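## Task

Take the cooling block sitting in deck slot D1 and set it in the empty spot of cooler COLD's drawer, seated flat within that spot's locators, with all five of its loose tubes still in the bores they started in. Then push the drawer fully closed; COLD's lamp stays on while the drawer is open. The block already in the drawer must still lie flat in its spot with every tube in its bore. Plate P1 must remain on D2 exactly as it is. COLD is loose and must finish within about a finger's width of its start, upright and barely rotated. Nothing counts if only the robot is holding it in place, so release everything and withdraw the grippers at the end.

## Robot and tools

ROBOT. Two arms, left_arm and right_arm. Each has six revolute joints and a parallel gripper whose two fingers are driven by one number. Base of left_arm is at (+0.004, +0.314, 0) m, essentially unrotated; right_arm's is at (-0.035, -0.313, 0) m, yawed about 4 degrees (quat_wxyz +0.999, 0, 0, +0.036). You may park whichever arm you are not using.

FRAME. One scene frame for all poses: origin on the table surface midway between the arms, +z up, +x out across the table, +y toward left_arm. The arm names do not tell you which side of an image they appear on. On the gripper, fingers point along its own +z and close along its own y. end_effector_position is the pinch point between the pads, roughly 1 cm short of the fingertips; its printed value can be off, worse at long reach.

LAYOUT. D1 is the deck slot beside COLD, D2 is the next one past D1. COLD is not fastened down. Its lamp is on whenever the drawer is not fully shut.

execute_actions. Arguments: "actions", a list holding zero or one item, and optional "pictures" (boolean; pictures come by default). An empty list just reports the state. A move item is {"rows": [...], "steps": n}: 1 to 15 rows, steps 1 to 15 (default 15), each step 1/30 s. Row k is applied on step k and the final row is held for any remaining steps. Every row is one list of 14 numbers covering both arms: left_arm waist, shoulder, elbow, wrist pitch, wrist yaw, wrist roll, opening, then the same seven for right_arm. The joint numbers are absolute target angles in radians in each arm's own joint space (not Cartesian, not offsets), on the same scale as Joint positions. To leave an arm still, repeat its current angles. A wait item is {"steps": n} with no rows, n up to 300, counted from the previous result (your reply time included); it commands nothing new.

JOINT RANGES (rad, per arm, column order): waist -2.880 to 2.880, shoulder 0.000 to 3.142, elbow 0.000 to 3.019, wrist pitch -1.693 to 1.571, wrist yaw -1.571 to 1.571, wrist roll -2.094 to 2.094. True ends may sit up to 0.019 either side. If any target exceeds a stated end by over 0.019 and is also farther out than that joint's last reported angle, the whole call is refused and nothing moves. Targets past the true end are clipped there, and a "joint sent to its limit" line appears (possibly about an earlier, still-running action). No such line does not prove there is room left.

OPENING. Absolute, -1 closed to +1 fully open (0.094 m between pads). Away from the ends, fingers go to where grip_measured would read your number. To hold something, command below the current grip_measured: about 0.03 below for a firm hold, less for a gentle one. Pad force tops out near 50 to 62 N (sometimes lower), weaker on parts under about 2 mm thick, and the first contact can spike.

MOTION. Speed is capped: each step the target is kept within a lead of the measured angle (waist 0.264, shoulder 0.32, elbow 0.276, wrist pitch 0.33, wrist yaw 0.186, wrist roll 0.522 rad), and all joints are scaled back if the gripper would be sent more than 70 mm from where it is. Big moves therefore need several calls. Commands of only a few mm may not move the hand. Between calls the arms keep heading to the last row until they have nearly stopped or a step is HELD; after that only a new action resumes travel. Fingers in motion keep going. The simulation runs while you think.

RESULTS. The state line gives each arm's pose: position (m) and quat_wxyz in the scene frame. grip_measured is finger opening on the command scale (each gripper may read up to about 1 mm off, consistently). Joint positions / Joint velocities: per arm, six joints in column order (rad, rad/s), then pad gap (m, m/s). "joint command not followed" means a clearance check altered or blocked joint targets on some steps; the rest of the row still ran. HELD marks steps where your row, wholly or partly, was not sent. MOTOR HOT appears from 85 °C; at 100 °C an OVER-TEMPERATURE FAULT drops that arm until it cools, so do not hold loads longer than needed, including while thinking. Occasional brief tugs on held parts or pushes on loose objects can happen.

CAMERAS. cam_head_left and cam_head_right, each 896x504, mounted near (-0.29, +0.05, 0.87) and (-0.29, -0.14, 0.88) m looking down over the table; calibration is given as pinhole plus radial distortion, and results note any changed values.

zoom_image: "camera" (one of the two names) and "region" [x0, y0, x1, y1] in pixels of that camera's latest full image, origin top-left, at most 504 by 504. Moves nothing.
read_manual: "section" ("licences", the default and only one); returns licence text, moves nothing.
finished_scene: "scene" integer 1 or 2; ends that scene for good, grades it and gives the next task. Replying with no tool call ends everything.

SUGGESTED ORDER. Look; park the idle arm; open the drawer if needed; grasp the D1 block gently and carry it level so tubes stay seated; lower it into the locators; release and lift away; push the drawer fully shut and check the lamp is off; let go, move clear, confirm in images, then call finished_scene.

AVOID. Dropping or tilting loads, spilling tubes, knocking anything off the table (ends the scene), slamming or shoving hard, letting the arms collide or press on each other, shifting or rotating COLD, and touching P1 or the block already in the drawer. Move smoothly and without wasted effort.

Each tool is called after "Request:" in YAML: its name, and indented under it one key for each argument.

## Session

Request:
execute_actions:
  actions: []

Scene clock: 0.00 s of 10800.00 s.
left_arm: end_effector_position=(+0.5295, +0.3097, +0.4685) grip_measured=+1.000 end_effector_quat_wxyz=(+0.689, +0.005, +0.725, -0.005) | right_arm: end_effector_position=(+0.6064, -0.3346, +0.3831) grip_measured=+1.000 end_effector_quat_wxyz=(+0.475, +0.214, +0.849, +0.085)
Joint positions: left_arm=[-0.006  1.066  1.03  -0.014  0.012 -0.     0.094] | right_arm=[-0.095  1.472  1.473 -0.566  0.04   0.449  0.094]
Joint velocities: left_arm=[-0.024 -0.005 -0.007  0.002 -0.081 -0.022  0.   ] | right_arm=[-0.005 -0.015 -0.007  0.007  0.037 -0.022  0.   ]
Motor temperatures (°C, as the motors report them): left_arm=[17 17 19 21 19 21] | right_arm=[22 19 20 19 18 17]

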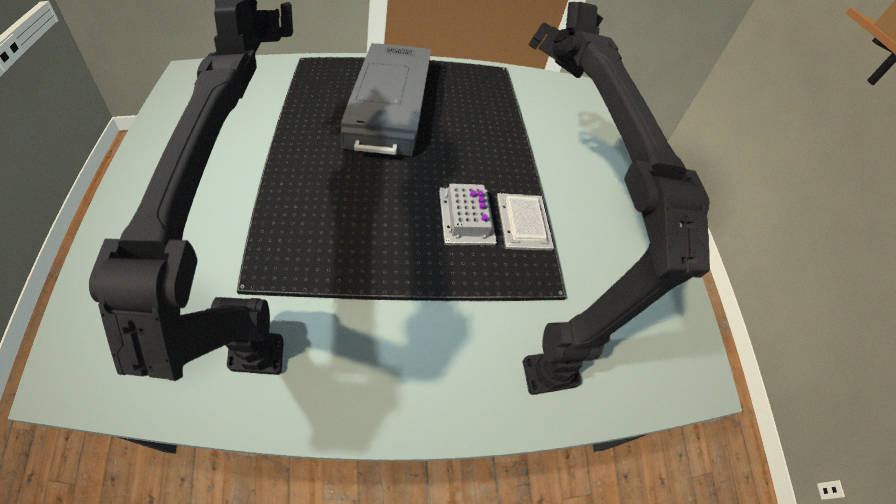

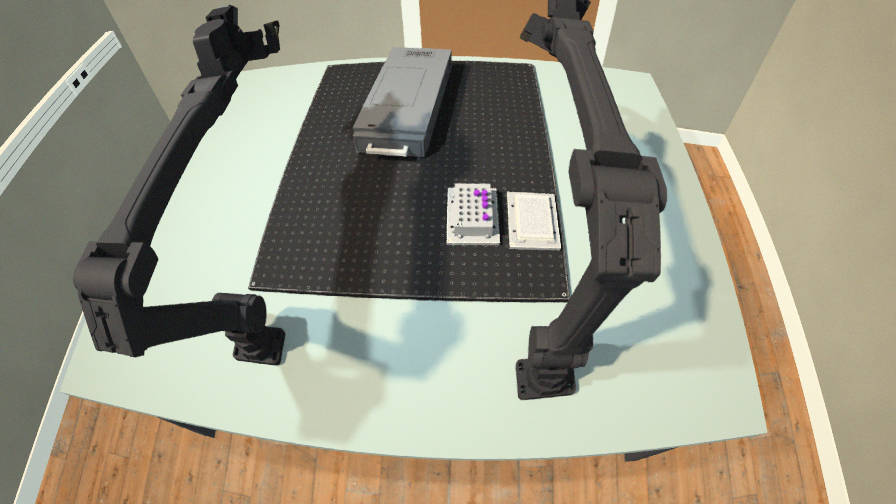

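Request:
zoom_image:
  camera: "cam_head_left"
  region: [320, 30, 570, 260]

Request:
zoom_image:
  camera: "cam_head_right"
  region: [320, 30, 570, 260]

Region (320, 30, 570, 260) of cam_head_left's 896x504 image, scaled by 2.016, with more detail than that image has; it fills the top 464 rows of this view, and the rest is white.

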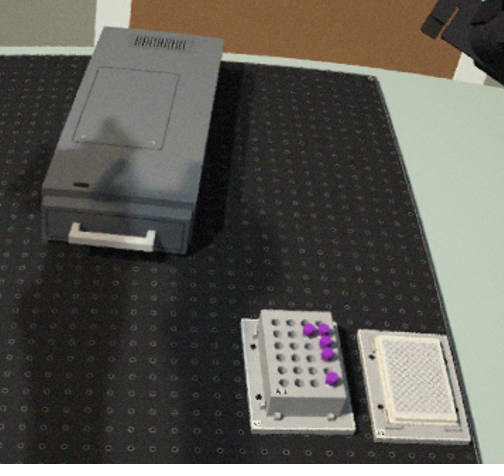

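Region (320, 30, 570, 260) of cam_head_right's 896x504 image, scaled by 2.016, with more detail than that image has; it fills the top 464 rows of this view, and the rest is white.

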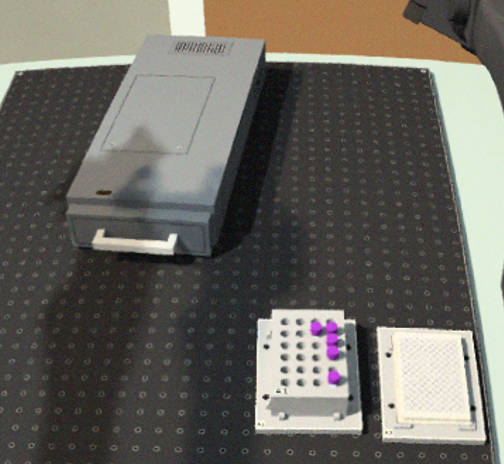

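Request:
execute_actions:
  actions:
    - {"rows":[[-0.2,1.4,1.3,-1.019,0,1.3,0,0.1,1.4,1.3,-1.283,0,0.4,1]]}
  pictures: false

Request:
execute_actions:
  actions:
    - {"rows":[[-0.422,1.736,1.455,-1.019,0,1.3,0,0.329,1.463,1.175,-1.283,0,0.4,1]]}
  pictures: false

Request:
execute_actions:
  actions:
    - {"steps":25}

Scene clock: 10.07 s of 10800.00 s.
left_arm: end_effector_position=(+0.5031, +0.2075, +0.2198) grip_measured=+0.003 end_effector_quat_wxyz=(+0.180, +0.587, +0.785, +0.083) | right_arm: end_effector_position=(+0.4047, -0.2300, +0.2134) grip_measured=+1.000 end_effector_quat_wxyz=(+0.069, +0.111, +0.991, +0.022)
Joint positions: left_arm=[-0.212  1.438  1.258 -0.992  0.001  1.077  0.047] | right_arm=[ 0.114  1.425  1.272 -1.272 -0.002  0.411  0.094]
Joint velocities: left_arm=[ 0.024  0.005 -0.007 -0.344  0.11   1.443  0.001] | right_arm=[-0.044 -0.093 -0.002 -0.017  0.022 -0.154  0.   ]
Motor temperatures (°C, as the motors report them): left_arm=[17 17 22 21 19 21] | right_arm=[22 20 23 19 18 17]
Steps of this call (steps 1 to 90: nothing new was sent; then 6.57 s passed at rest; steps 91 to 105: all 15 steps of this action). Readings (joint positions):
91: left_arm=[-0.013 1.075 1.040 -0.045 0.006 0.038] | right_arm=[-0.091 1.470 1.467 -0.588 0.035 0.447]
92: left_arm=[-0.028 1.092 1.065 -0.093 0.003 0.082] | right_arm=[-0.084 1.460 1.451 -0.629 0.030 0.444]
94: left_arm=[-0.073 1.151 1.121 -0.190 0.001 0.179] | right_arm=[-0.056 1.441 1.404 -0.726 0.021 0.439]
98: left_arm=[-0.164 1.300 1.228 -0.488 0.001 0.473] | right_arm=[0.032 1.428 1.327 -1.013 0.006 0.427]
105: the state above

Scene clock: 10.57 s of 10800.00 s.
left_arm: end_effector_position=(+0.5162, +0.0687, +0.1154) grip_measured=+0.003 end_effector_quat_wxyz=(+0.094, +0.753, +0.649, +0.041) | right_arm: end_effector_position=(+0.3416, -0.1449, +0.1524) grip_measured=+1.000 end_effector_quat_wxyz=(-0.006, -0.007, +1.000, -0.001)
Joint positions: left_arm=[-0.448  1.76   1.403 -1.008  0.001  1.273  0.047] | right_arm=[ 0.347  1.47   1.162 -1.275 -0.002  0.406  0.094]
Joint velocities: left_arm=[ 0.103 -0.015 -0.012 -0.012 -0.051  0.125 -0.   ] | right_arm=[-0.063 -0.005 -0.002 -0.007 -0.037  0.007  0.   ]
Motor temperatures (°C, as the motors report them): left_arm=[17 17 22 21 19 21] | right_arm=[22 20 23 19 18 17]
Steps of this call (steps 1 to 15: all 15 steps of this action). Readings (joint positions):
1: left_arm=[-0.218 1.448 1.261 -1.000 -0.002 1.099] | right_arm=[0.122 1.425 1.264 -1.272 0.003 0.411]
2: left_arm=[-0.230 1.461 1.276 -1.001 -0.003 1.116] | right_arm=[0.137 1.424 1.252 -1.272 0.004 0.411]
4: left_arm=[-0.273 1.512 1.313 -1.001 -0.003 1.147] | right_arm=[0.195 1.427 1.216 -1.272 0.004 0.411]
8: left_arm=[-0.380 1.648 1.385 -1.001 -0.002 1.215] | right_arm=[0.330 1.457 1.167 -1.274 -0.002 0.408]
15: the state above

Scene clock: 11.40 s of 10800.00 s.
left_arm: end_effector_position=(+0.5225, +0.0813, +0.1186) grip_measured=+0.003 end_effector_quat_wxyz=(+0.096, +0.750, +0.653, +0.044) | right_arm: end_effector_position=(+0.3422, -0.1462, +0.1524) grip_measured=+1.000 end_effector_quat_wxyz=(-0.006, -0.005, +1.000, -0.002)
Joint positions: left_arm=[-0.423  1.755  1.404 -1.008  0.001  1.288  0.047] | right_arm=[ 0.344  1.47   1.162 -1.275 -0.002  0.406  0.094]
Joint velocities: left_arm=[ 0.015  0.005 -0.032 -0.007 -0.051 -0.022  0.001] | right_arm=[-0.005 -0.005  0.002  0.012 -0.007 -0.066  0.   ]
Motor temperatures (°C, as the motors report them): left_arm=[17 17 23 21 19 21] | right_arm=[22 20 23 19 18 17]
Steps of this call (steps 1 to 25: the robot went on to your last target). Readings (joint positions):
1: left_arm=[-0.444 1.759 1.403 -1.008 0.001 1.276] | right_arm=[0.346 1.470 1.162 -1.275 -0.002 0.406]
2: left_arm=[-0.440 1.757 1.404 -1.008 0.001 1.279] | right_arm=[0.345 1.470 1.162 -1.275 -0.002 0.406]
4: left_arm=[-0.431 1.755 1.404 -1.008 0.001 1.282] | right_arm=[0.344 1.470 1.162 -1.275 -0.002 0.406]
8: left_arm=[-0.423 1.755 1.404 -1.008 0.001 1.286] | right_arm=[0.344 1.470 1.162 -1.275 -0.002 0.406]
25: the state above

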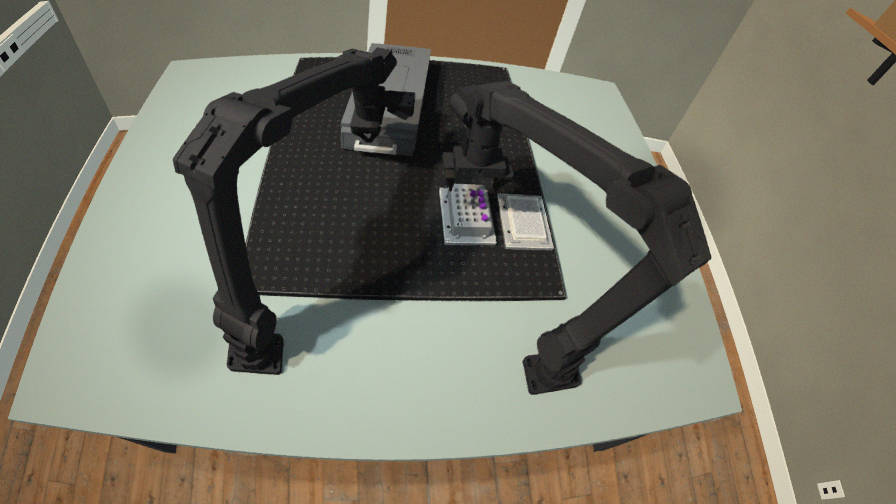

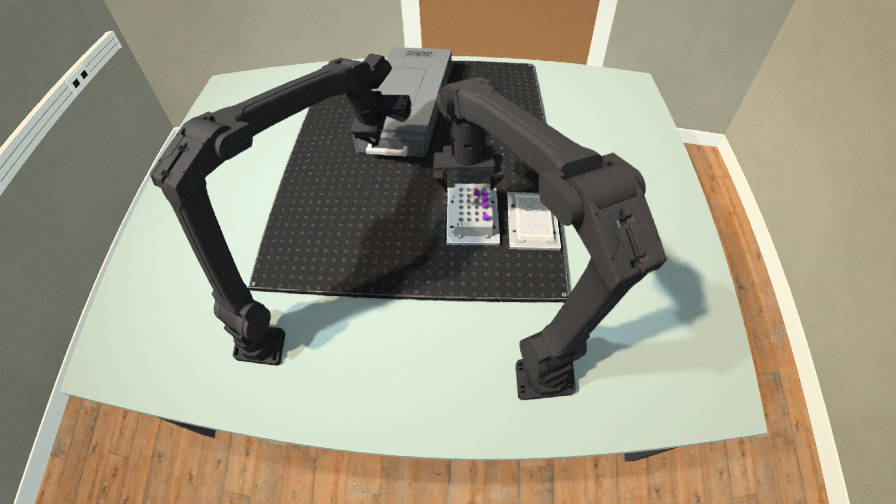

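Request:
execute_actions:
  actions:
    - {"rows":[[-0.422,1.77,1.345,-0.83,0,1.3,0,0.315,1.515,1.085,-1.115,0,0.4,1]]}

Request:
zoom_image:
  camera: "cam_head_right"
  region: [330, 80, 530, 260]

Scene clock: 14.23 s of 10800.00 s.
left_arm: end_effector_position=(+0.5406, +0.0732, +0.1094) grip_measured=+0.003 end_effector_quat_wxyz=(+0.147, +0.744, +0.648, +0.067) | right_arm: end_effector_position=(+0.3456, -0.1508, +0.1006) grip_measured=+1.000 end_effector_quat_wxyz=(-0.003, +0.002, +1.000, -0.000)
Joint positions: left_arm=[-0.423  1.754  1.356 -0.848  0.001  1.289  0.047] | right_arm=[ 0.331  1.52   1.072 -1.127 -0.002  0.406  0.094]
Joint velocities: left_arm=[ 0.005  0.005 -0.007  0.002 -0.022  0.081  0.   ] | right_arm=[ 0.005 -0.005 -0.012  0.017 -0.007 -0.037  0.   ]
Motor temperatures (°C, as the motors report them): left_arm=[17 18 23 21 19 21] | right_arm=[22 20 23 19 18 17]
Steps of this call (steps 1 to 15: the robot went on to your last target; steps 16 to 70: nothing new was sent; steps 71 to 85: all 15 steps of this action). Readings (joint positions):
71: left_arm=[-0.423 1.755 1.394 -0.973 0.001 1.288] | right_arm=[0.343 1.470 1.150 -1.242 -0.002 0.406]
72: left_arm=[-0.423 1.753 1.382 -0.923 0.001 1.289] | right_arm=[0.342 1.470 1.132 -1.195 -0.002 0.406]
74: left_arm=[-0.423 1.754 1.365 -0.870 0.001 1.289] | right_arm=[0.338 1.484 1.101 -1.147 -0.002 0.406]
78: left_arm=[-0.423 1.754 1.356 -0.852 0.001 1.289] | right_arm=[0.331 1.517 1.073 -1.132 -0.002 0.406]
85: the state above

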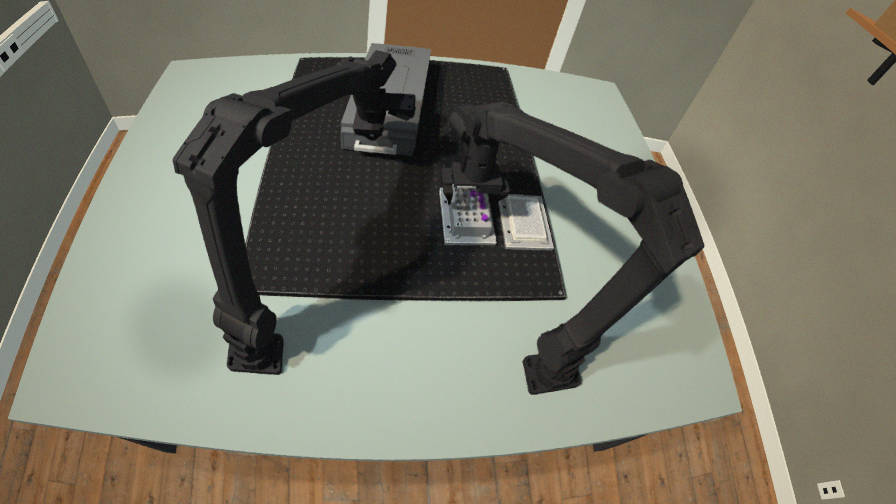

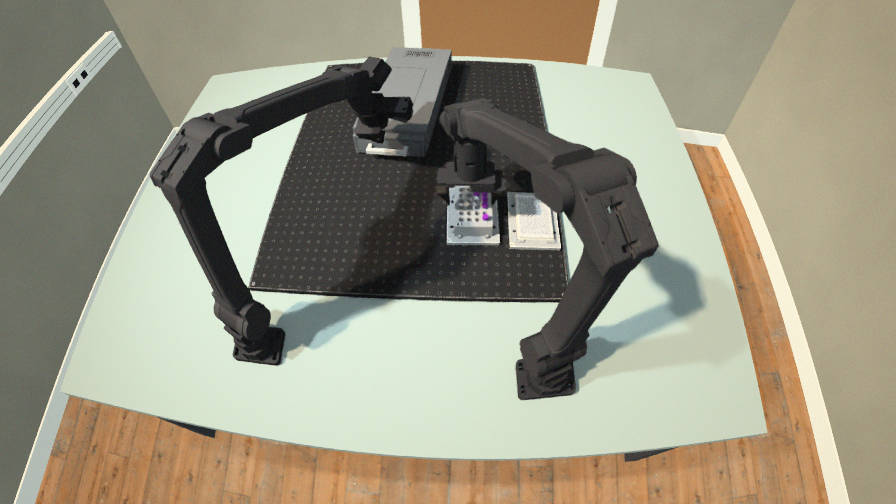

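Region (330, 80, 530, 260) of cam_head_right's 896x504 image, scaled by 2.520, with more detail than that image has; it fills the top 454 rows of this view, and the rest is white.

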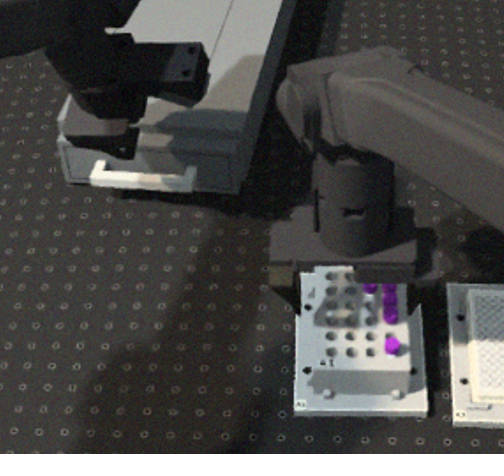

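Request:
execute_actions:
  actions:
    - {"rows":[[-0.422,1.74,1.37,-0.95,0,1.3,0,0.297,1.515,1.085,-1.115,0,0.375,1],[-0.422,1.74,1.37,-0.95,0,1.3,0,0.297,1.515,1.085,-1.115,0,0.375,1],[-0.422,1.74,1.37,-0.95,0,1.3,0,0.297,1.515,1.085,-1.115,0,0.375,1],[-0.422,1.74,1.37,-0.95,0,1.3,0,0.297,1.515,1.085,-1.115,0,0.375,1],[-0.422,1.74,1.37,-0.95,0,1.3,0,0.297,1.515,1.085,-1.115,0,0.375,1],[-0.422,1.77,1.335,-0.9,0,1.3,0,0.297,1.535,1.055,-1.065,0,0.375,1],[-0.422,1.77,1.335,-0.9,0,1.3,0,0.297,1.535,1.055,-1.065,0,0.375,1],[-0.422,1.77,1.335,-0.9,0,1.3,0,0.297,1.535,1.055,-1.065,0,0.375,1],[-0.422,1.77,1.335,-0.85,0,1.3,0,0.297,1.535,1.055,-1.065,0,0.375,1]]}

Request:
zoom_image:
  camera: "cam_head_right"
  region: [330, 80, 530, 260]

Scene clock: 18.10 s of 10800.00 s.
left_arm: end_effector_position=(+0.5332, +0.0766, +0.1049) grip_measured=+0.003 end_effector_quat_wxyz=(+0.135, +0.746, +0.649, +0.062) | right_arm: end_effector_position=(+0.3515, -0.1572, +0.0918) grip_measured=+1.000 end_effector_quat_wxyz=(+0.008, +0.000, +1.000, +0.004)
Joint positions: left_arm=[-0.423  1.752  1.347 -0.868  0.001  1.289  0.047] | right_arm=[ 0.311  1.525  1.051 -1.078 -0.002  0.384  0.094]
Joint velocities: left_arm=[-0.024  0.005 -0.007  0.017  0.022 -0.007  0.001] | right_arm=[ 0.005 -0.005  0.002 -0.007 -0.037 -0.066  0.   ]
Motor temperatures (°C, as the motors report them): left_arm=[17 18 23 21 19 21] | right_arm=[22 20 23 19 18 17]
Steps of this call (steps 1 to 15: the robot went on to your last target; steps 16 to 90: nothing new was sent; then 0.37 s passed at rest; steps 91 to 105: all 15 steps of this action). Readings (joint positions):
91: left_arm=[-0.423 1.754 1.356 -0.866 0.001 1.289] | right_arm=[0.330 1.520 1.072 -1.127 -0.002 0.402]
92: left_arm=[-0.423 1.753 1.356 -0.891 0.001 1.289] | right_arm=[0.328 1.520 1.072 -1.127 -0.002 0.398]
94: left_arm=[-0.423 1.752 1.356 -0.924 0.001 1.289] | right_arm=[0.321 1.520 1.072 -1.127 -0.002 0.392]
98: left_arm=[-0.423 1.752 1.352 -0.920 0.001 1.289] | right_arm=[0.312 1.522 1.060 -1.090 -0.002 0.387]
105: the state above

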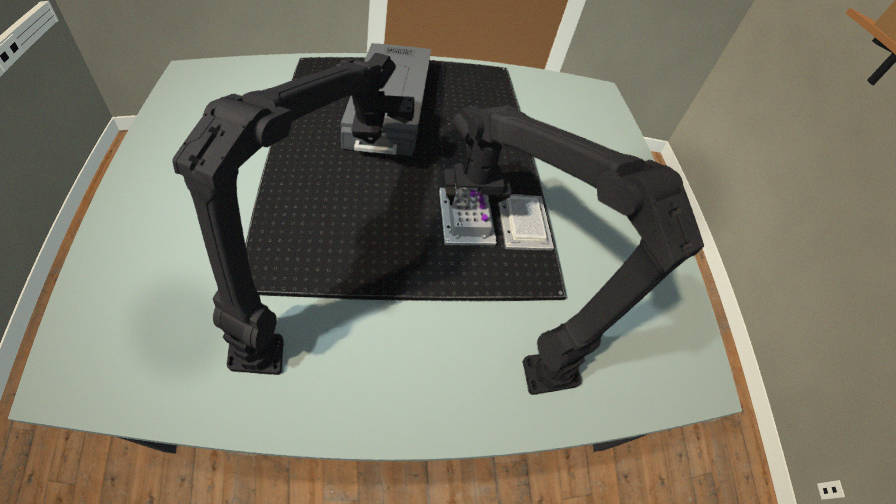

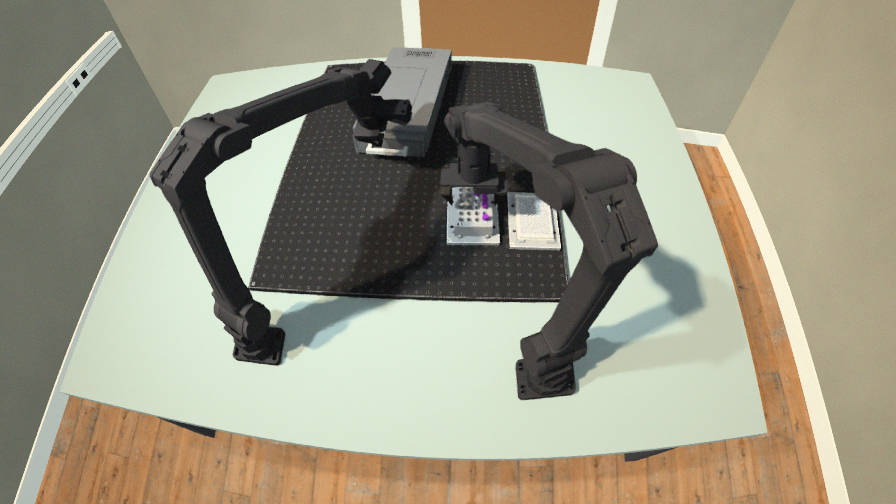

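Region (330, 80, 530, 260) of cam_head_right's 896x504 image, scaled by 2.520, with more detail than that image has; it fills the top 454 rows of this view, and the rest is white.

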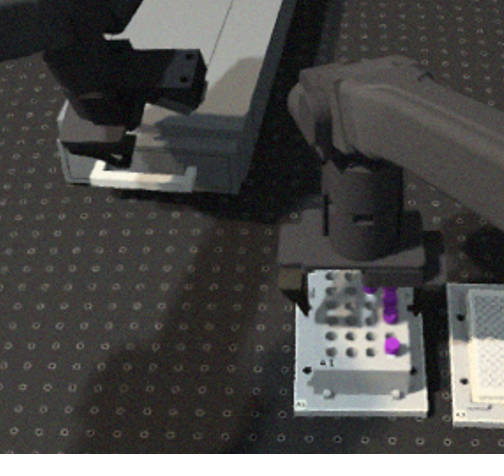

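Request:
execute_actions:
  actions:
    - {"rows":[[-0.422,1.81,1.35,-0.79,0,1.3,0,0.297,1.585,1.12,-1.065,0,0.375,1]]}

Request:
zoom_image:
  camera: "cam_head_right"
  region: [330, 80, 530, 260]

Request:
zoom_image:
  camera: "cam_head_left"
  region: [330, 80, 530, 260]

Scene clock: 21.77 s of 10800.00 s.
left_arm: end_effector_position=(+0.5451, +0.0712, +0.0911) grip_measured=+0.003 end_effector_quat_wxyz=(+0.147, +0.744, +0.648, +0.068) | right_arm: end_effector_position=(+0.3611, -0.1534, +0.0781) grip_measured=+1.000 end_effector_quat_wxyz=(-0.003, -0.000, +1.000, -0.000)
Joint positions: left_arm=[-0.423  1.785  1.347 -0.808  0.001  1.289  0.047] | right_arm=[ 0.311  1.582  1.078 -1.073 -0.002  0.383  0.094]
Joint velocities: left_arm=[-0.005 -0.024 -0.002 -0.007  0.022  0.022  0.   ] | right_arm=[-0.024 -0.005 -0.002  0.012 -0.007 -0.037  0.   ]
Motor temperatures (°C, as the motors report them): left_arm=[17 18 23 21 19 21] | right_arm=[22 20 23 19 18 17]
Steps of this call (steps 1 to 15: the robot went on to your last target; steps 16 to 90: nothing new was sent; then 0.17 s passed at rest; steps 91 to 105: all 15 steps of this action). Readings (joint positions):
91: left_arm=[-0.423 1.754 1.347 -0.857 0.001 1.289] | right_arm=[0.311 1.528 1.053 -1.078 -0.002 0.383]
92: left_arm=[-0.423 1.757 1.347 -0.839 0.001 1.289] | right_arm=[0.311 1.536 1.060 -1.078 -0.002 0.383]
94: left_arm=[-0.423 1.765 1.347 -0.815 0.001 1.289] | right_arm=[0.311 1.558 1.074 -1.076 -0.002 0.383]
98: left_arm=[-0.423 1.781 1.347 -0.808 0.001 1.289] | right_arm=[0.311 1.581 1.078 -1.073 -0.002 0.383]
105: the state above

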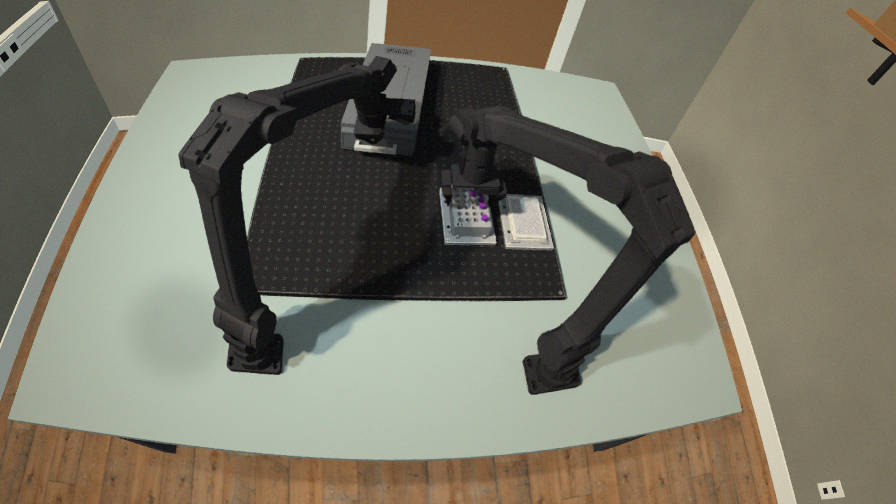

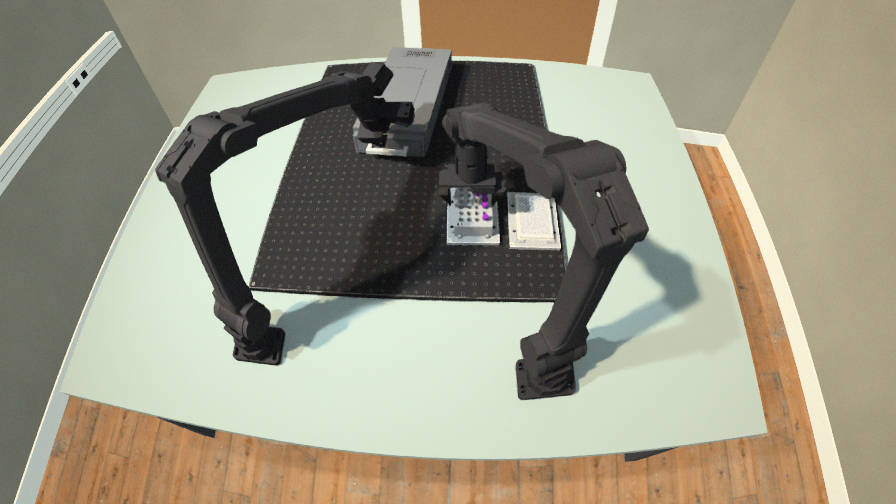

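Region (330, 80, 530, 260) of cam_head_right's 896x504 image, scaled by 2.520, with more detail than that image has; it fills the top 454 rows of this view, and the rest is white.

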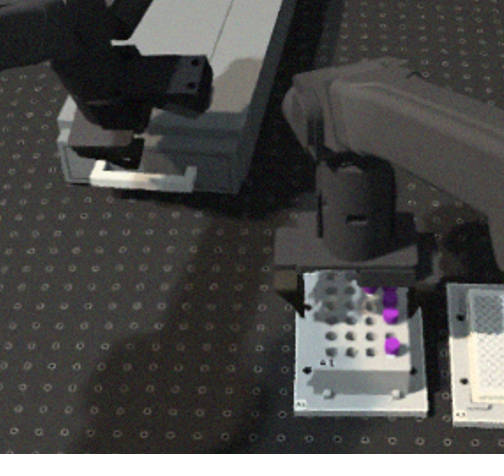

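Region (330, 80, 530, 260) of cam_head_left's 896x504 image, scaled by 2.520, with more detail than that image has; it fills the top 454 rows of this view, and the rest is white.

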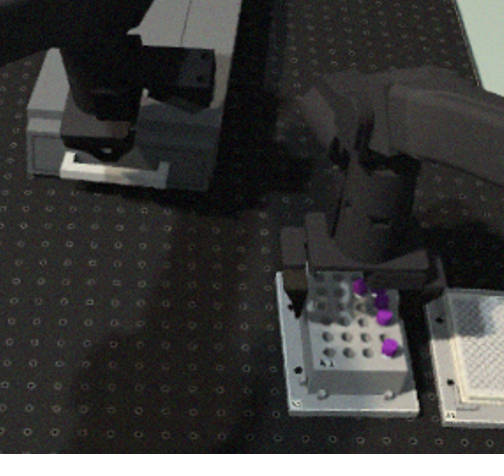

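Request:
execute_actions:
  actions:
    - {"rows":[[-0.422,1.8,1.27,-0.75,0,1.3,0,0.284,1.585,1.12,-1.055,0,0.36,1]]}
  pictures: false

Request:
execute_actions:
  actions:
    - {"rows":[[-0.422,1.84,1.27,-0.74,0,1.3,0,0.284,1.615,1.055,-1.005,0,0.36,1]]}

Request:
zoom_image:
  camera: "cam_head_right"
  region: [330, 80, 530, 260]

Scene clock: 23.97 s of 10800.00 s.
left_arm: end_effector_position=(+0.5362, +0.0755, +0.0751) grip_measured=+0.003 end_effector_quat_wxyz=(+0.147, +0.745, +0.647, +0.069) | right_arm: end_effector_position=(+0.3641, -0.1571, +0.0781) grip_measured=+1.000 end_effector_quat_wxyz=(-0.001, -0.002, +1.000, +0.001)
Joint positions: left_arm=[-0.423  1.78   1.293 -0.757 -0.     1.292  0.047] | right_arm=[ 0.3    1.582  1.078 -1.067 -0.002  0.368  0.094]
Joint velocities: left_arm=[-0.005 -0.024  0.007 -0.027 -0.022  0.007 -0.   ] | right_arm=[-0.005 -0.005 -0.007 -0.007 -0.007 -0.051  0.   ]
Motor temperatures (°C, as the motors report them): left_arm=[17 18 23 21 19 21] | right_arm=[22 20 23 19 18 17]
Steps of this call (steps 1 to 15: the robot went on to your last target; steps 16 to 51: nothing new was sent; steps 52 to 66: all 15 steps of this action). Readings (joint positions):
52: left_arm=[-0.423 1.785 1.338 -0.795 0.001 1.289] | right_arm=[0.310 1.582 1.078 -1.072 -0.002 0.380]
53: left_arm=[-0.423 1.782 1.324 -0.779 0.001 1.289] | right_arm=[0.309 1.582 1.078 -1.070 -0.002 0.377]
55: left_arm=[-0.423 1.782 1.297 -0.767 0.001 1.291] | right_arm=[0.306 1.582 1.078 -1.068 -0.002 0.374]
59: left_arm=[-0.423 1.780 1.293 -0.758 -0.001 1.292] | right_arm=[0.301 1.582 1.078 -1.067 -0.002 0.370]
66: the state above

Scene clock: 24.47 s of 10800.00 s.
left_arm: end_effector_position=(+0.5365, +0.0754, +0.0744) grip_measured=+0.003 end_effector_quat_wxyz=(+0.147, +0.745, +0.647, +0.069) | right_arm: end_effector_position=(+0.3623, -0.1578, +0.0579) grip_measured=+1.000 end_effector_quat_wxyz=(-0.003, -0.002, +1.000, -0.000)
Joint positions: left_arm=[-0.423  1.781  1.293 -0.755 -0.001  1.292  0.047] | right_arm=[ 0.3    1.609  1.049 -1.017 -0.002  0.368  0.094]
Joint velocities: left_arm=[ 0.005  0.005 -0.007 -0.012  0.007  0.037 -0.   ] | right_arm=[-0.005 -0.005  0.012 -0.007 -0.125 -0.007  0.   ]
Motor temperatures (°C, as the motors report them): left_arm=[17 18 23 21 19 21] | right_arm=[22 20 23 19 18 17]
Steps of this call (steps 1 to 15: all 15 steps of this action). Readings (joint positions):
1: left_arm=[-0.423 1.781 1.293 -0.757 -0.000 1.292] | right_arm=[0.300 1.583 1.074 -1.056 -0.002 0.368]
2: left_arm=[-0.423 1.781 1.293 -0.756 -0.001 1.292] | right_arm=[0.300 1.584 1.070 -1.040 -0.002 0.368]
4: left_arm=[-0.423 1.781 1.293 -0.755 -0.001 1.292] | right_arm=[0.300 1.592 1.061 -1.024 -0.002 0.368]
8: left_arm=[-0.423 1.781 1.293 -0.755 -0.001 1.292] | right_arm=[0.300 1.607 1.050 -1.019 -0.002 0.368]
15: the state above

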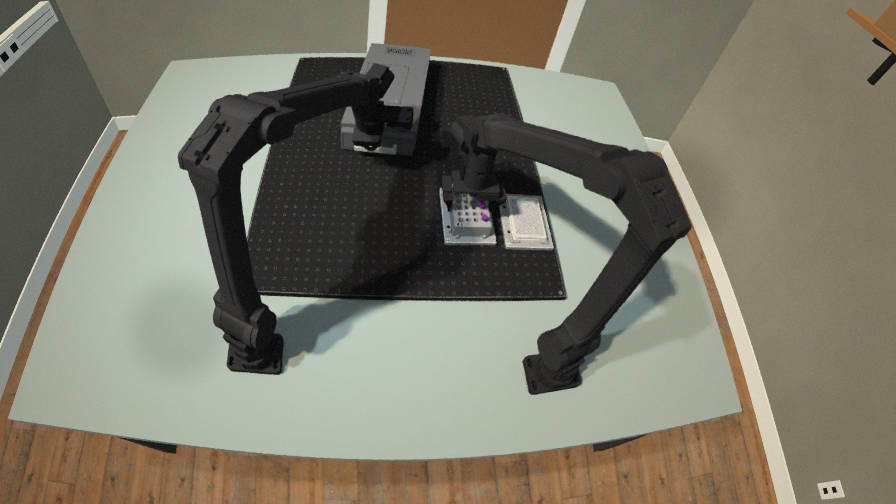

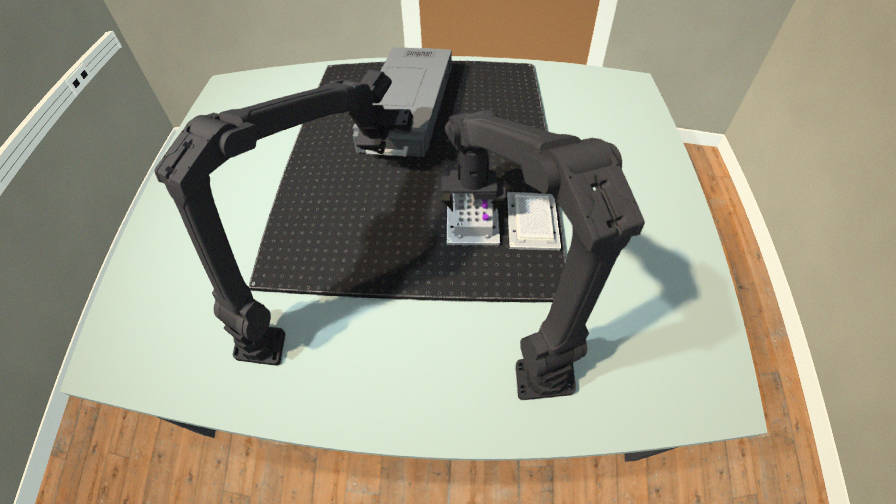

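Region (330, 80, 530, 260) of cam_head_right's 896x504 image, scaled by 2.520, with more detail than that image has; it fills the top 454 rows of this view, and the rest is white.

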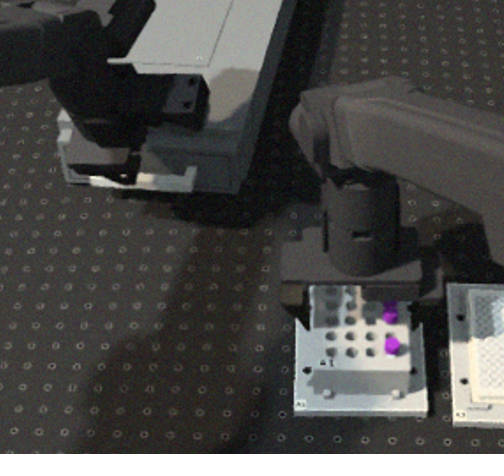

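Request:
execute_actions:
  actions:
    - {"rows":[[-0.422,1.71,1.29,-0.77,0,1.3,0,0.284,1.615,1.055,-1.005,0,0.36,1],[-0.422,1.71,1.29,-0.77,0,1.3,0,0.284,1.615,1.055,-1.005,0,0.36,1],[-0.422,1.71,1.29,-0.77,0,1.3,0,0.284,1.615,1.055,-1.005,0,0.36,1],[-0.422,1.71,1.29,-0.77,0,1.3,0,0.284,1.615,1.055,-1.005,0,0.36,1],[-0.422,1.71,1.23,-0.815,0,1.3,0,0.284,1.615,1.055,-1.005,0,0.36,0.85]]}
  pictures: false

Request:
execute_actions:
  actions:
    - {"rows":[[-0.422,1.785,1.23,-0.77,0,1.3,0,0.284,1.615,1.055,-1.005,0,0.36,0.74]]}

Scene clock: 27.23 s of 10800.00 s.
left_arm: end_effector_position=(+0.5099, +0.0873, +0.0859) grip_measured=+0.003 end_effector_quat_wxyz=(+0.133, +0.747, +0.648, +0.062) | right_arm: end_effector_position=(+0.3624, -0.1578, +0.0579) grip_measured=+0.853 end_effector_quat_wxyz=(-0.003, -0.003, +1.000, -0.000)
Joint positions: left_arm=[-0.423  1.715  1.241 -0.803 -0.001  1.292  0.047] | right_arm=[ 0.3    1.609  1.049 -1.017 -0.002  0.367  0.087]
Joint velocities: left_arm=[-0.015 -0.005  0.002 -0.007  0.022  0.066  0.   ] | right_arm=[-0.005 -0.015 -0.017 -0.012  0.007 -0.066  0.001]
Motor temperatures (°C, as the motors report them): left_arm=[17 18 23 21 19 21] | right_arm=[22 20 23 19 18 17]
Steps of this call (steps 1 to 15: the robot went on to your last target; steps 16 to 68: nothing new was sent; steps 69 to 83: all 15 steps of this action). Readings (joint positions):
69: left_arm=[-0.423 1.777 1.293 -0.755 -0.001 1.292] | right_arm=[0.300 1.609 1.049 -1.017 -0.002 0.368]
70: left_arm=[-0.423 1.772 1.291 -0.757 -0.001 1.292] | right_arm=[0.300 1.609 1.049 -1.017 -0.002 0.368]
72: left_arm=[-0.423 1.759 1.291 -0.758 -0.001 1.292] | right_arm=[0.300 1.609 1.049 -1.017 -0.002 0.368]
76: left_arm=[-0.423 1.719 1.254 -0.793 -0.001 1.292] | right_arm=[0.300 1.609 1.049 -1.017 -0.002 0.367]
83: the state above

Scene clock: 27.73 s of 10800.00 s.
left_arm: end_effector_position=(+0.5108, +0.0869, +0.0593) grip_measured=+0.003 end_effector_quat_wxyz=(+0.117, +0.749, +0.650, +0.055) | right_arm: end_effector_position=(+0.3624, -0.1575, +0.0579) grip_measured=+0.812 end_effector_quat_wxyz=(-0.003, -0.003, +1.000, +0.001)
Joint positions: left_arm=[-0.423  1.766  1.241 -0.786 -0.001  1.292  0.047] | right_arm=[ 0.3    1.609  1.049 -1.016 -0.003  0.367  0.085]
Joint velocities: left_arm=[-0.005  0.015  0.012  0.002  0.007 -0.037  0.   ] | right_arm=[ 0.015  0.015 -0.002  0.002 -0.007 -0.022 -0.001]
Motor temperatures (°C, as the motors report them): left_arm=[17 18 23 21 19 21] | right_arm=[22 20 23 19 18 17]
Steps of this call (steps 1 to 15: all 15 steps of this action). Readings (joint positions):
1: left_arm=[-0.423 1.717 1.241 -0.800 -0.001 1.292] | right_arm=[0.300 1.609 1.049 -1.016 -0.003 0.367]
2: left_arm=[-0.423 1.721 1.241 -0.794 -0.001 1.292] | right_arm=[0.300 1.609 1.049 -1.016 -0.003 0.367]
4: left_arm=[-0.423 1.734 1.241 -0.788 -0.001 1.292] | right_arm=[0.300 1.609 1.049 -1.016 -0.003 0.367]
8: left_arm=[-0.423 1.761 1.241 -0.787 -0.001 1.292] | right_arm=[0.300 1.609 1.049 -1.016 -0.003 0.367]
15: the state above

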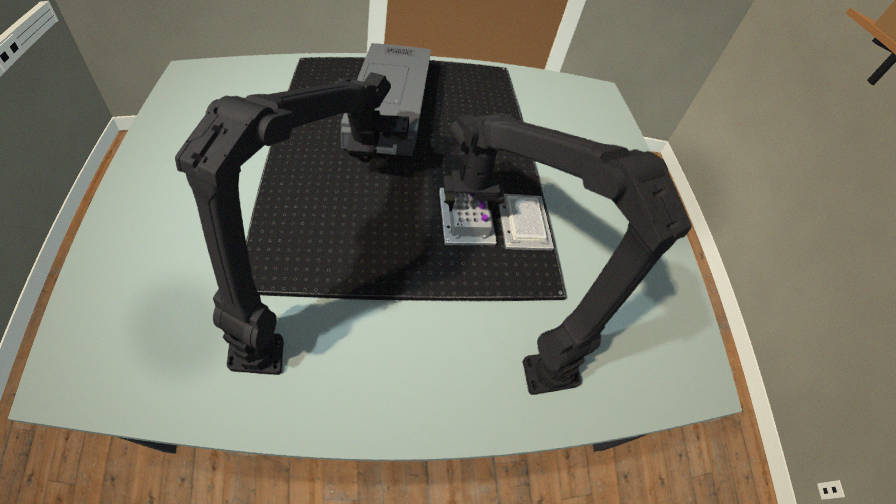

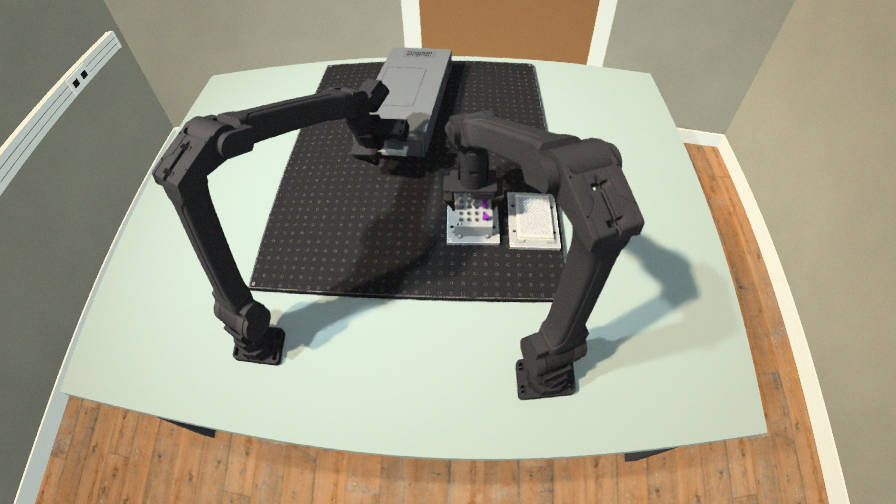

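Request:
execute_actions:
  actions:
    - {"rows":[[-0.44,1.815,1.23,-0.745,0,1.3,-0.2,0.284,1.615,1.055,-1.005,0,0.36,0.77]],"steps":10}
  pictures: false

Request:
execute_actions:
  actions:
    - {"rows":[[-0.445,1.76,1.21,-0.75,0,1.29,-0.2,0.284,1.615,1.055,-1.005,0,0.36,0.77],[-0.45,1.745,1.19,-0.74,0,1.29,-0.2,0.284,1.615,1.055,-1.005,0,0.36,0.77],[-0.455,1.73,1.17,-0.73,0,1.28,-0.2,0.284,1.615,1.055,-1.005,0,0.36,0.77],[-0.46,1.715,1.145,-0.72,0,1.28,-0.2,0.284,1.615,1.055,-1.005,0,0.36,0.77],[-0.465,1.7,1.12,-0.71,0,1.27,-0.2,0.284,1.615,1.055,-1.005,0,0.36,0.77],[-0.47,1.685,1.095,-0.7,0,1.27,-0.2,0.284,1.615,1.055,-1.005,0,0.36,0.77],[-0.475,1.67,1.06,-0.69,0,1.26,-0.2,0.284,1.615,1.055,-1.005,0,0.36,0.77]]}

Scene clock: 31.53 s of 10800.00 s.
left_arm: end_effector_position=(+0.5132, +0.0802, +0.0526) grip_measured=-0.197 end_effector_quat_wxyz=(+0.121, +0.752, +0.646, +0.057) | right_arm: end_effector_position=(+0.3624, -0.1575, +0.0579) grip_measured=+0.812 end_effector_quat_wxyz=(-0.003, -0.003, +1.000, +0.001)
Joint positions: left_arm=[-0.433  1.782  1.241 -0.76  -0.002  1.292  0.038] | right_arm=[ 0.3    1.609  1.049 -1.016 -0.003  0.367  0.085]
Joint velocities: left_arm=[-0.005 -0.005 -0.007  0.007 -0.007 -0.037  0.   ] | right_arm=[ 0.015 -0.005 -0.012 -0.002  0.066  0.007  0.001]
Motor temperatures (°C, as the motors report them): left_arm=[17 18 22 21 19 21] | right_arm=[22 20 23 19 18 17]
Steps of this call (steps 1 to 15: the robot went on to your last target; steps 16 to 90: nothing new was sent; then 0.47 s passed at rest; steps 91 to 100: all 10 steps of this action). Readings (joint positions):
91: left_arm=[-0.424 1.768 1.241 -0.782 -0.001 1.292] | right_arm=[0.300 1.609 1.049 -1.016 -0.003 0.367]
92: left_arm=[-0.425 1.769 1.241 -0.774 -0.001 1.292] | right_arm=[0.300 1.609 1.049 -1.016 -0.003 0.367]
94: left_arm=[-0.428 1.775 1.241 -0.765 -0.001 1.292] | right_arm=[0.300 1.609 1.049 -1.016 -0.003 0.367]
98: left_arm=[-0.432 1.782 1.241 -0.761 -0.002 1.292] | right_arm=[0.300 1.609 1.049 -1.016 -0.003 0.367]
100: the state above

Scene clock: 32.03 s of 10800.00 s.
left_arm: end_effector_position=(+0.4504, +0.0855, +0.0372) grip_measured=-0.197 end_effector_quat_wxyz=(+0.110, +0.761, +0.638, +0.047) | right_arm: end_effector_position=(+0.3624, -0.1575, +0.0579) grip_measured=+0.812 end_effector_quat_wxyz=(-0.003, -0.003, +1.000, +0.001)
Joint positions: left_arm=[-0.475  1.686  1.063 -0.708 -0.001  1.275  0.038] | right_arm=[ 0.3    1.609  1.049 -1.016 -0.003  0.367  0.085]
Joint velocities: left_arm=[ 0.005 -0.024 -0.007  0.027 -0.022  0.022  0.001] | right_arm=[ 0.005 -0.005 -0.007  0.002  0.037 -0.022  0.003]
Motor temperatures (°C, as the motors report them): left_arm=[17 18 22 21 19 21] | right_arm=[22 20 23 19 18 17]
Steps of this call (steps 1 to 15: all 15 steps of this action). Readings (joint positions):
1: left_arm=[-0.433 1.782 1.239 -0.759 -0.002 1.292] | right_arm=[0.300 1.609 1.049 -1.016 -0.003 0.367]
2: left_arm=[-0.433 1.779 1.235 -0.754 -0.002 1.292] | right_arm=[0.300 1.609 1.049 -1.016 -0.003 0.367]
4: left_arm=[-0.436 1.762 1.207 -0.737 -0.002 1.292] | right_arm=[0.300 1.609 1.049 -1.016 -0.003 0.367]
8: left_arm=[-0.457 1.703 1.102 -0.713 -0.002 1.283] | right_arm=[0.300 1.609 1.049 -1.016 -0.003 0.367]
15: the state above

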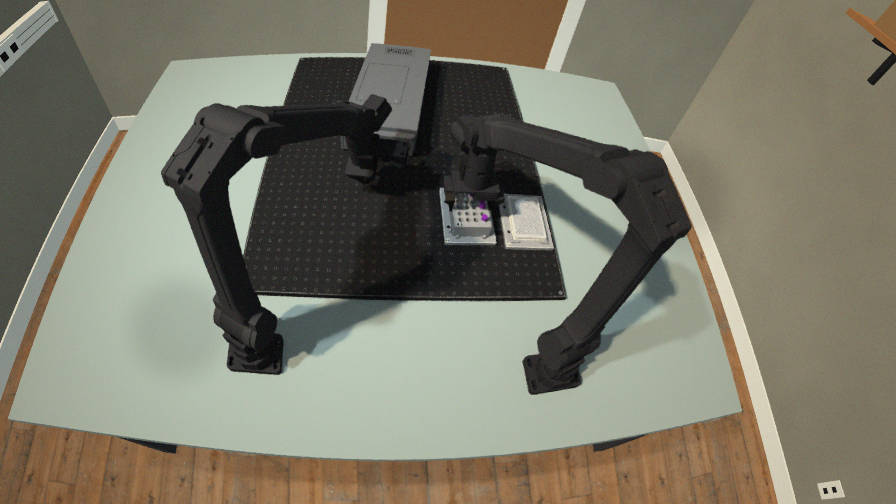

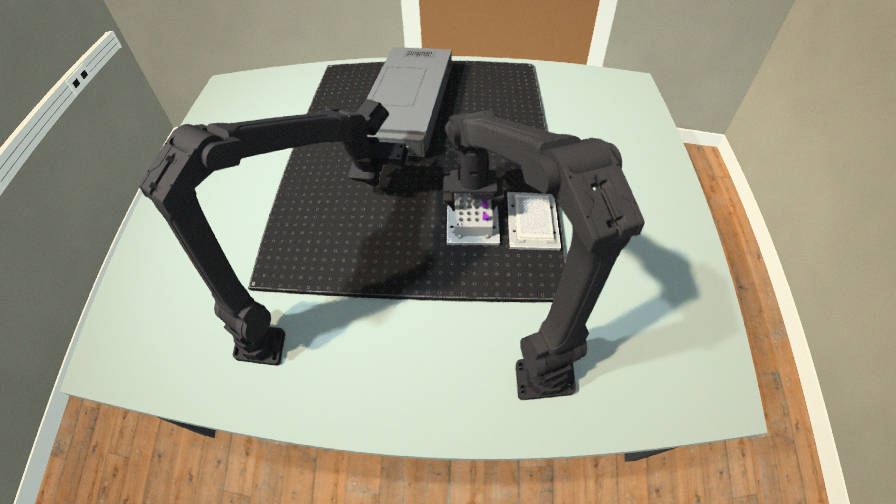

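Request:
execute_actions:
  actions:
    - {"rows":[[-0.415,1.68,1.32,-0.88,0,1.3,0,0.284,1.615,1.055,-1.005,0,0.36,0.77]],"steps":10}
  pictures: false

Request:
execute_actions:
  actions:
    - {"rows":[[-0.415,1.825,1.49,-0.925,0,1.3,0,0.284,1.615,1.055,-1.005,0,0.36,0.77]]}
  pictures: false

Scene clock: 34.20 s of 10800.00 s.
left_arm: end_effector_position=(+0.5164, +0.0891, +0.1152) grip_measured=-0.003 end_effector_quat_wxyz=(+0.140, +0.741, +0.653, +0.066) | right_arm: end_effector_position=(+0.3624, -0.1575, +0.0579) grip_measured=+0.812 end_effector_quat_wxyz=(-0.003, -0.003, +1.000, +0.001)
Joint positions: left_arm=[-0.416  1.686  1.283 -0.857 -0.001  1.284  0.047] | right_arm=[ 0.3    1.609  1.049 -1.016 -0.003  0.367  0.085]
Joint velocities: left_arm=[ 0.103 -0.054  0.271 -0.002  0.022  0.007  0.   ] | right_arm=[-0.015 -0.015 -0.017 -0.012  0.022  0.051  0.001]
Motor temperatures (°C, as the motors report them): left_arm=[17 18 22 21 19 21] | right_arm=[22 20 23 19 18 17]
Steps of this call (steps 1 to 15: the robot went on to your last target; steps 16 to 55: nothing new was sent; steps 56 to 65: all 10 steps of this action). Readings (joint positions):
56: left_arm=[-0.473 1.686 1.074 -0.731 -0.001 1.273] | right_arm=[0.300 1.609 1.049 -1.016 -0.003 0.367]
57: left_arm=[-0.470 1.688 1.093 -0.765 -0.001 1.275] | right_arm=[0.300 1.609 1.049 -1.016 -0.003 0.367]
59: left_arm=[-0.457 1.688 1.141 -0.812 -0.001 1.277] | right_arm=[0.300 1.609 1.049 -1.016 -0.003 0.367]
63: left_arm=[-0.426 1.688 1.252 -0.856 -0.001 1.283] | right_arm=[0.300 1.609 1.049 -1.016 -0.003 0.367]
65: the state above

Scene clock: 34.70 s of 10800.00 s.
left_arm: end_effector_position=(+0.5641, +0.0702, +0.1192) grip_measured=-0.003 end_effector_quat_wxyz=(+0.141, +0.741, +0.653, +0.066) | right_arm: end_effector_position=(+0.3624, -0.1575, +0.0579) grip_measured=+0.812 end_effector_quat_wxyz=(-0.003, -0.003, +1.000, +0.001)
Joint positions: left_arm=[-0.413  1.806  1.459 -0.912 -0.001  1.288  0.047] | right_arm=[ 0.3    1.609  1.049 -1.016 -0.003  0.367  0.085]
Joint velocities: left_arm=[-0.005 -0.015 -0.002  0.007  0.007 -0.007 -0.001] | right_arm=[-0.015 -0.015 -0.012  0.007  0.007 -0.007  0.002]
Motor temperatures (°C, as the motors report them): left_arm=[17 18 23 21 19 21] | right_arm=[22 20 23 19 18 17]
Steps of this call (steps 1 to 15: all 15 steps of this action). Readings (joint positions):
1: left_arm=[-0.413 1.694 1.309 -0.875 -0.001 1.286] | right_arm=[0.300 1.609 1.049 -1.016 -0.003 0.367]
2: left_arm=[-0.413 1.713 1.349 -0.896 -0.001 1.286] | right_arm=[0.300 1.609 1.049 -1.016 -0.003 0.367]
4: left_arm=[-0.413 1.760 1.425 -0.904 -0.001 1.287] | right_arm=[0.300 1.609 1.049 -1.016 -0.003 0.367]
8: left_arm=[-0.413 1.798 1.459 -0.908 -0.001 1.287] | right_arm=[0.300 1.609 1.049 -1.016 -0.003 0.367]
15: the state above


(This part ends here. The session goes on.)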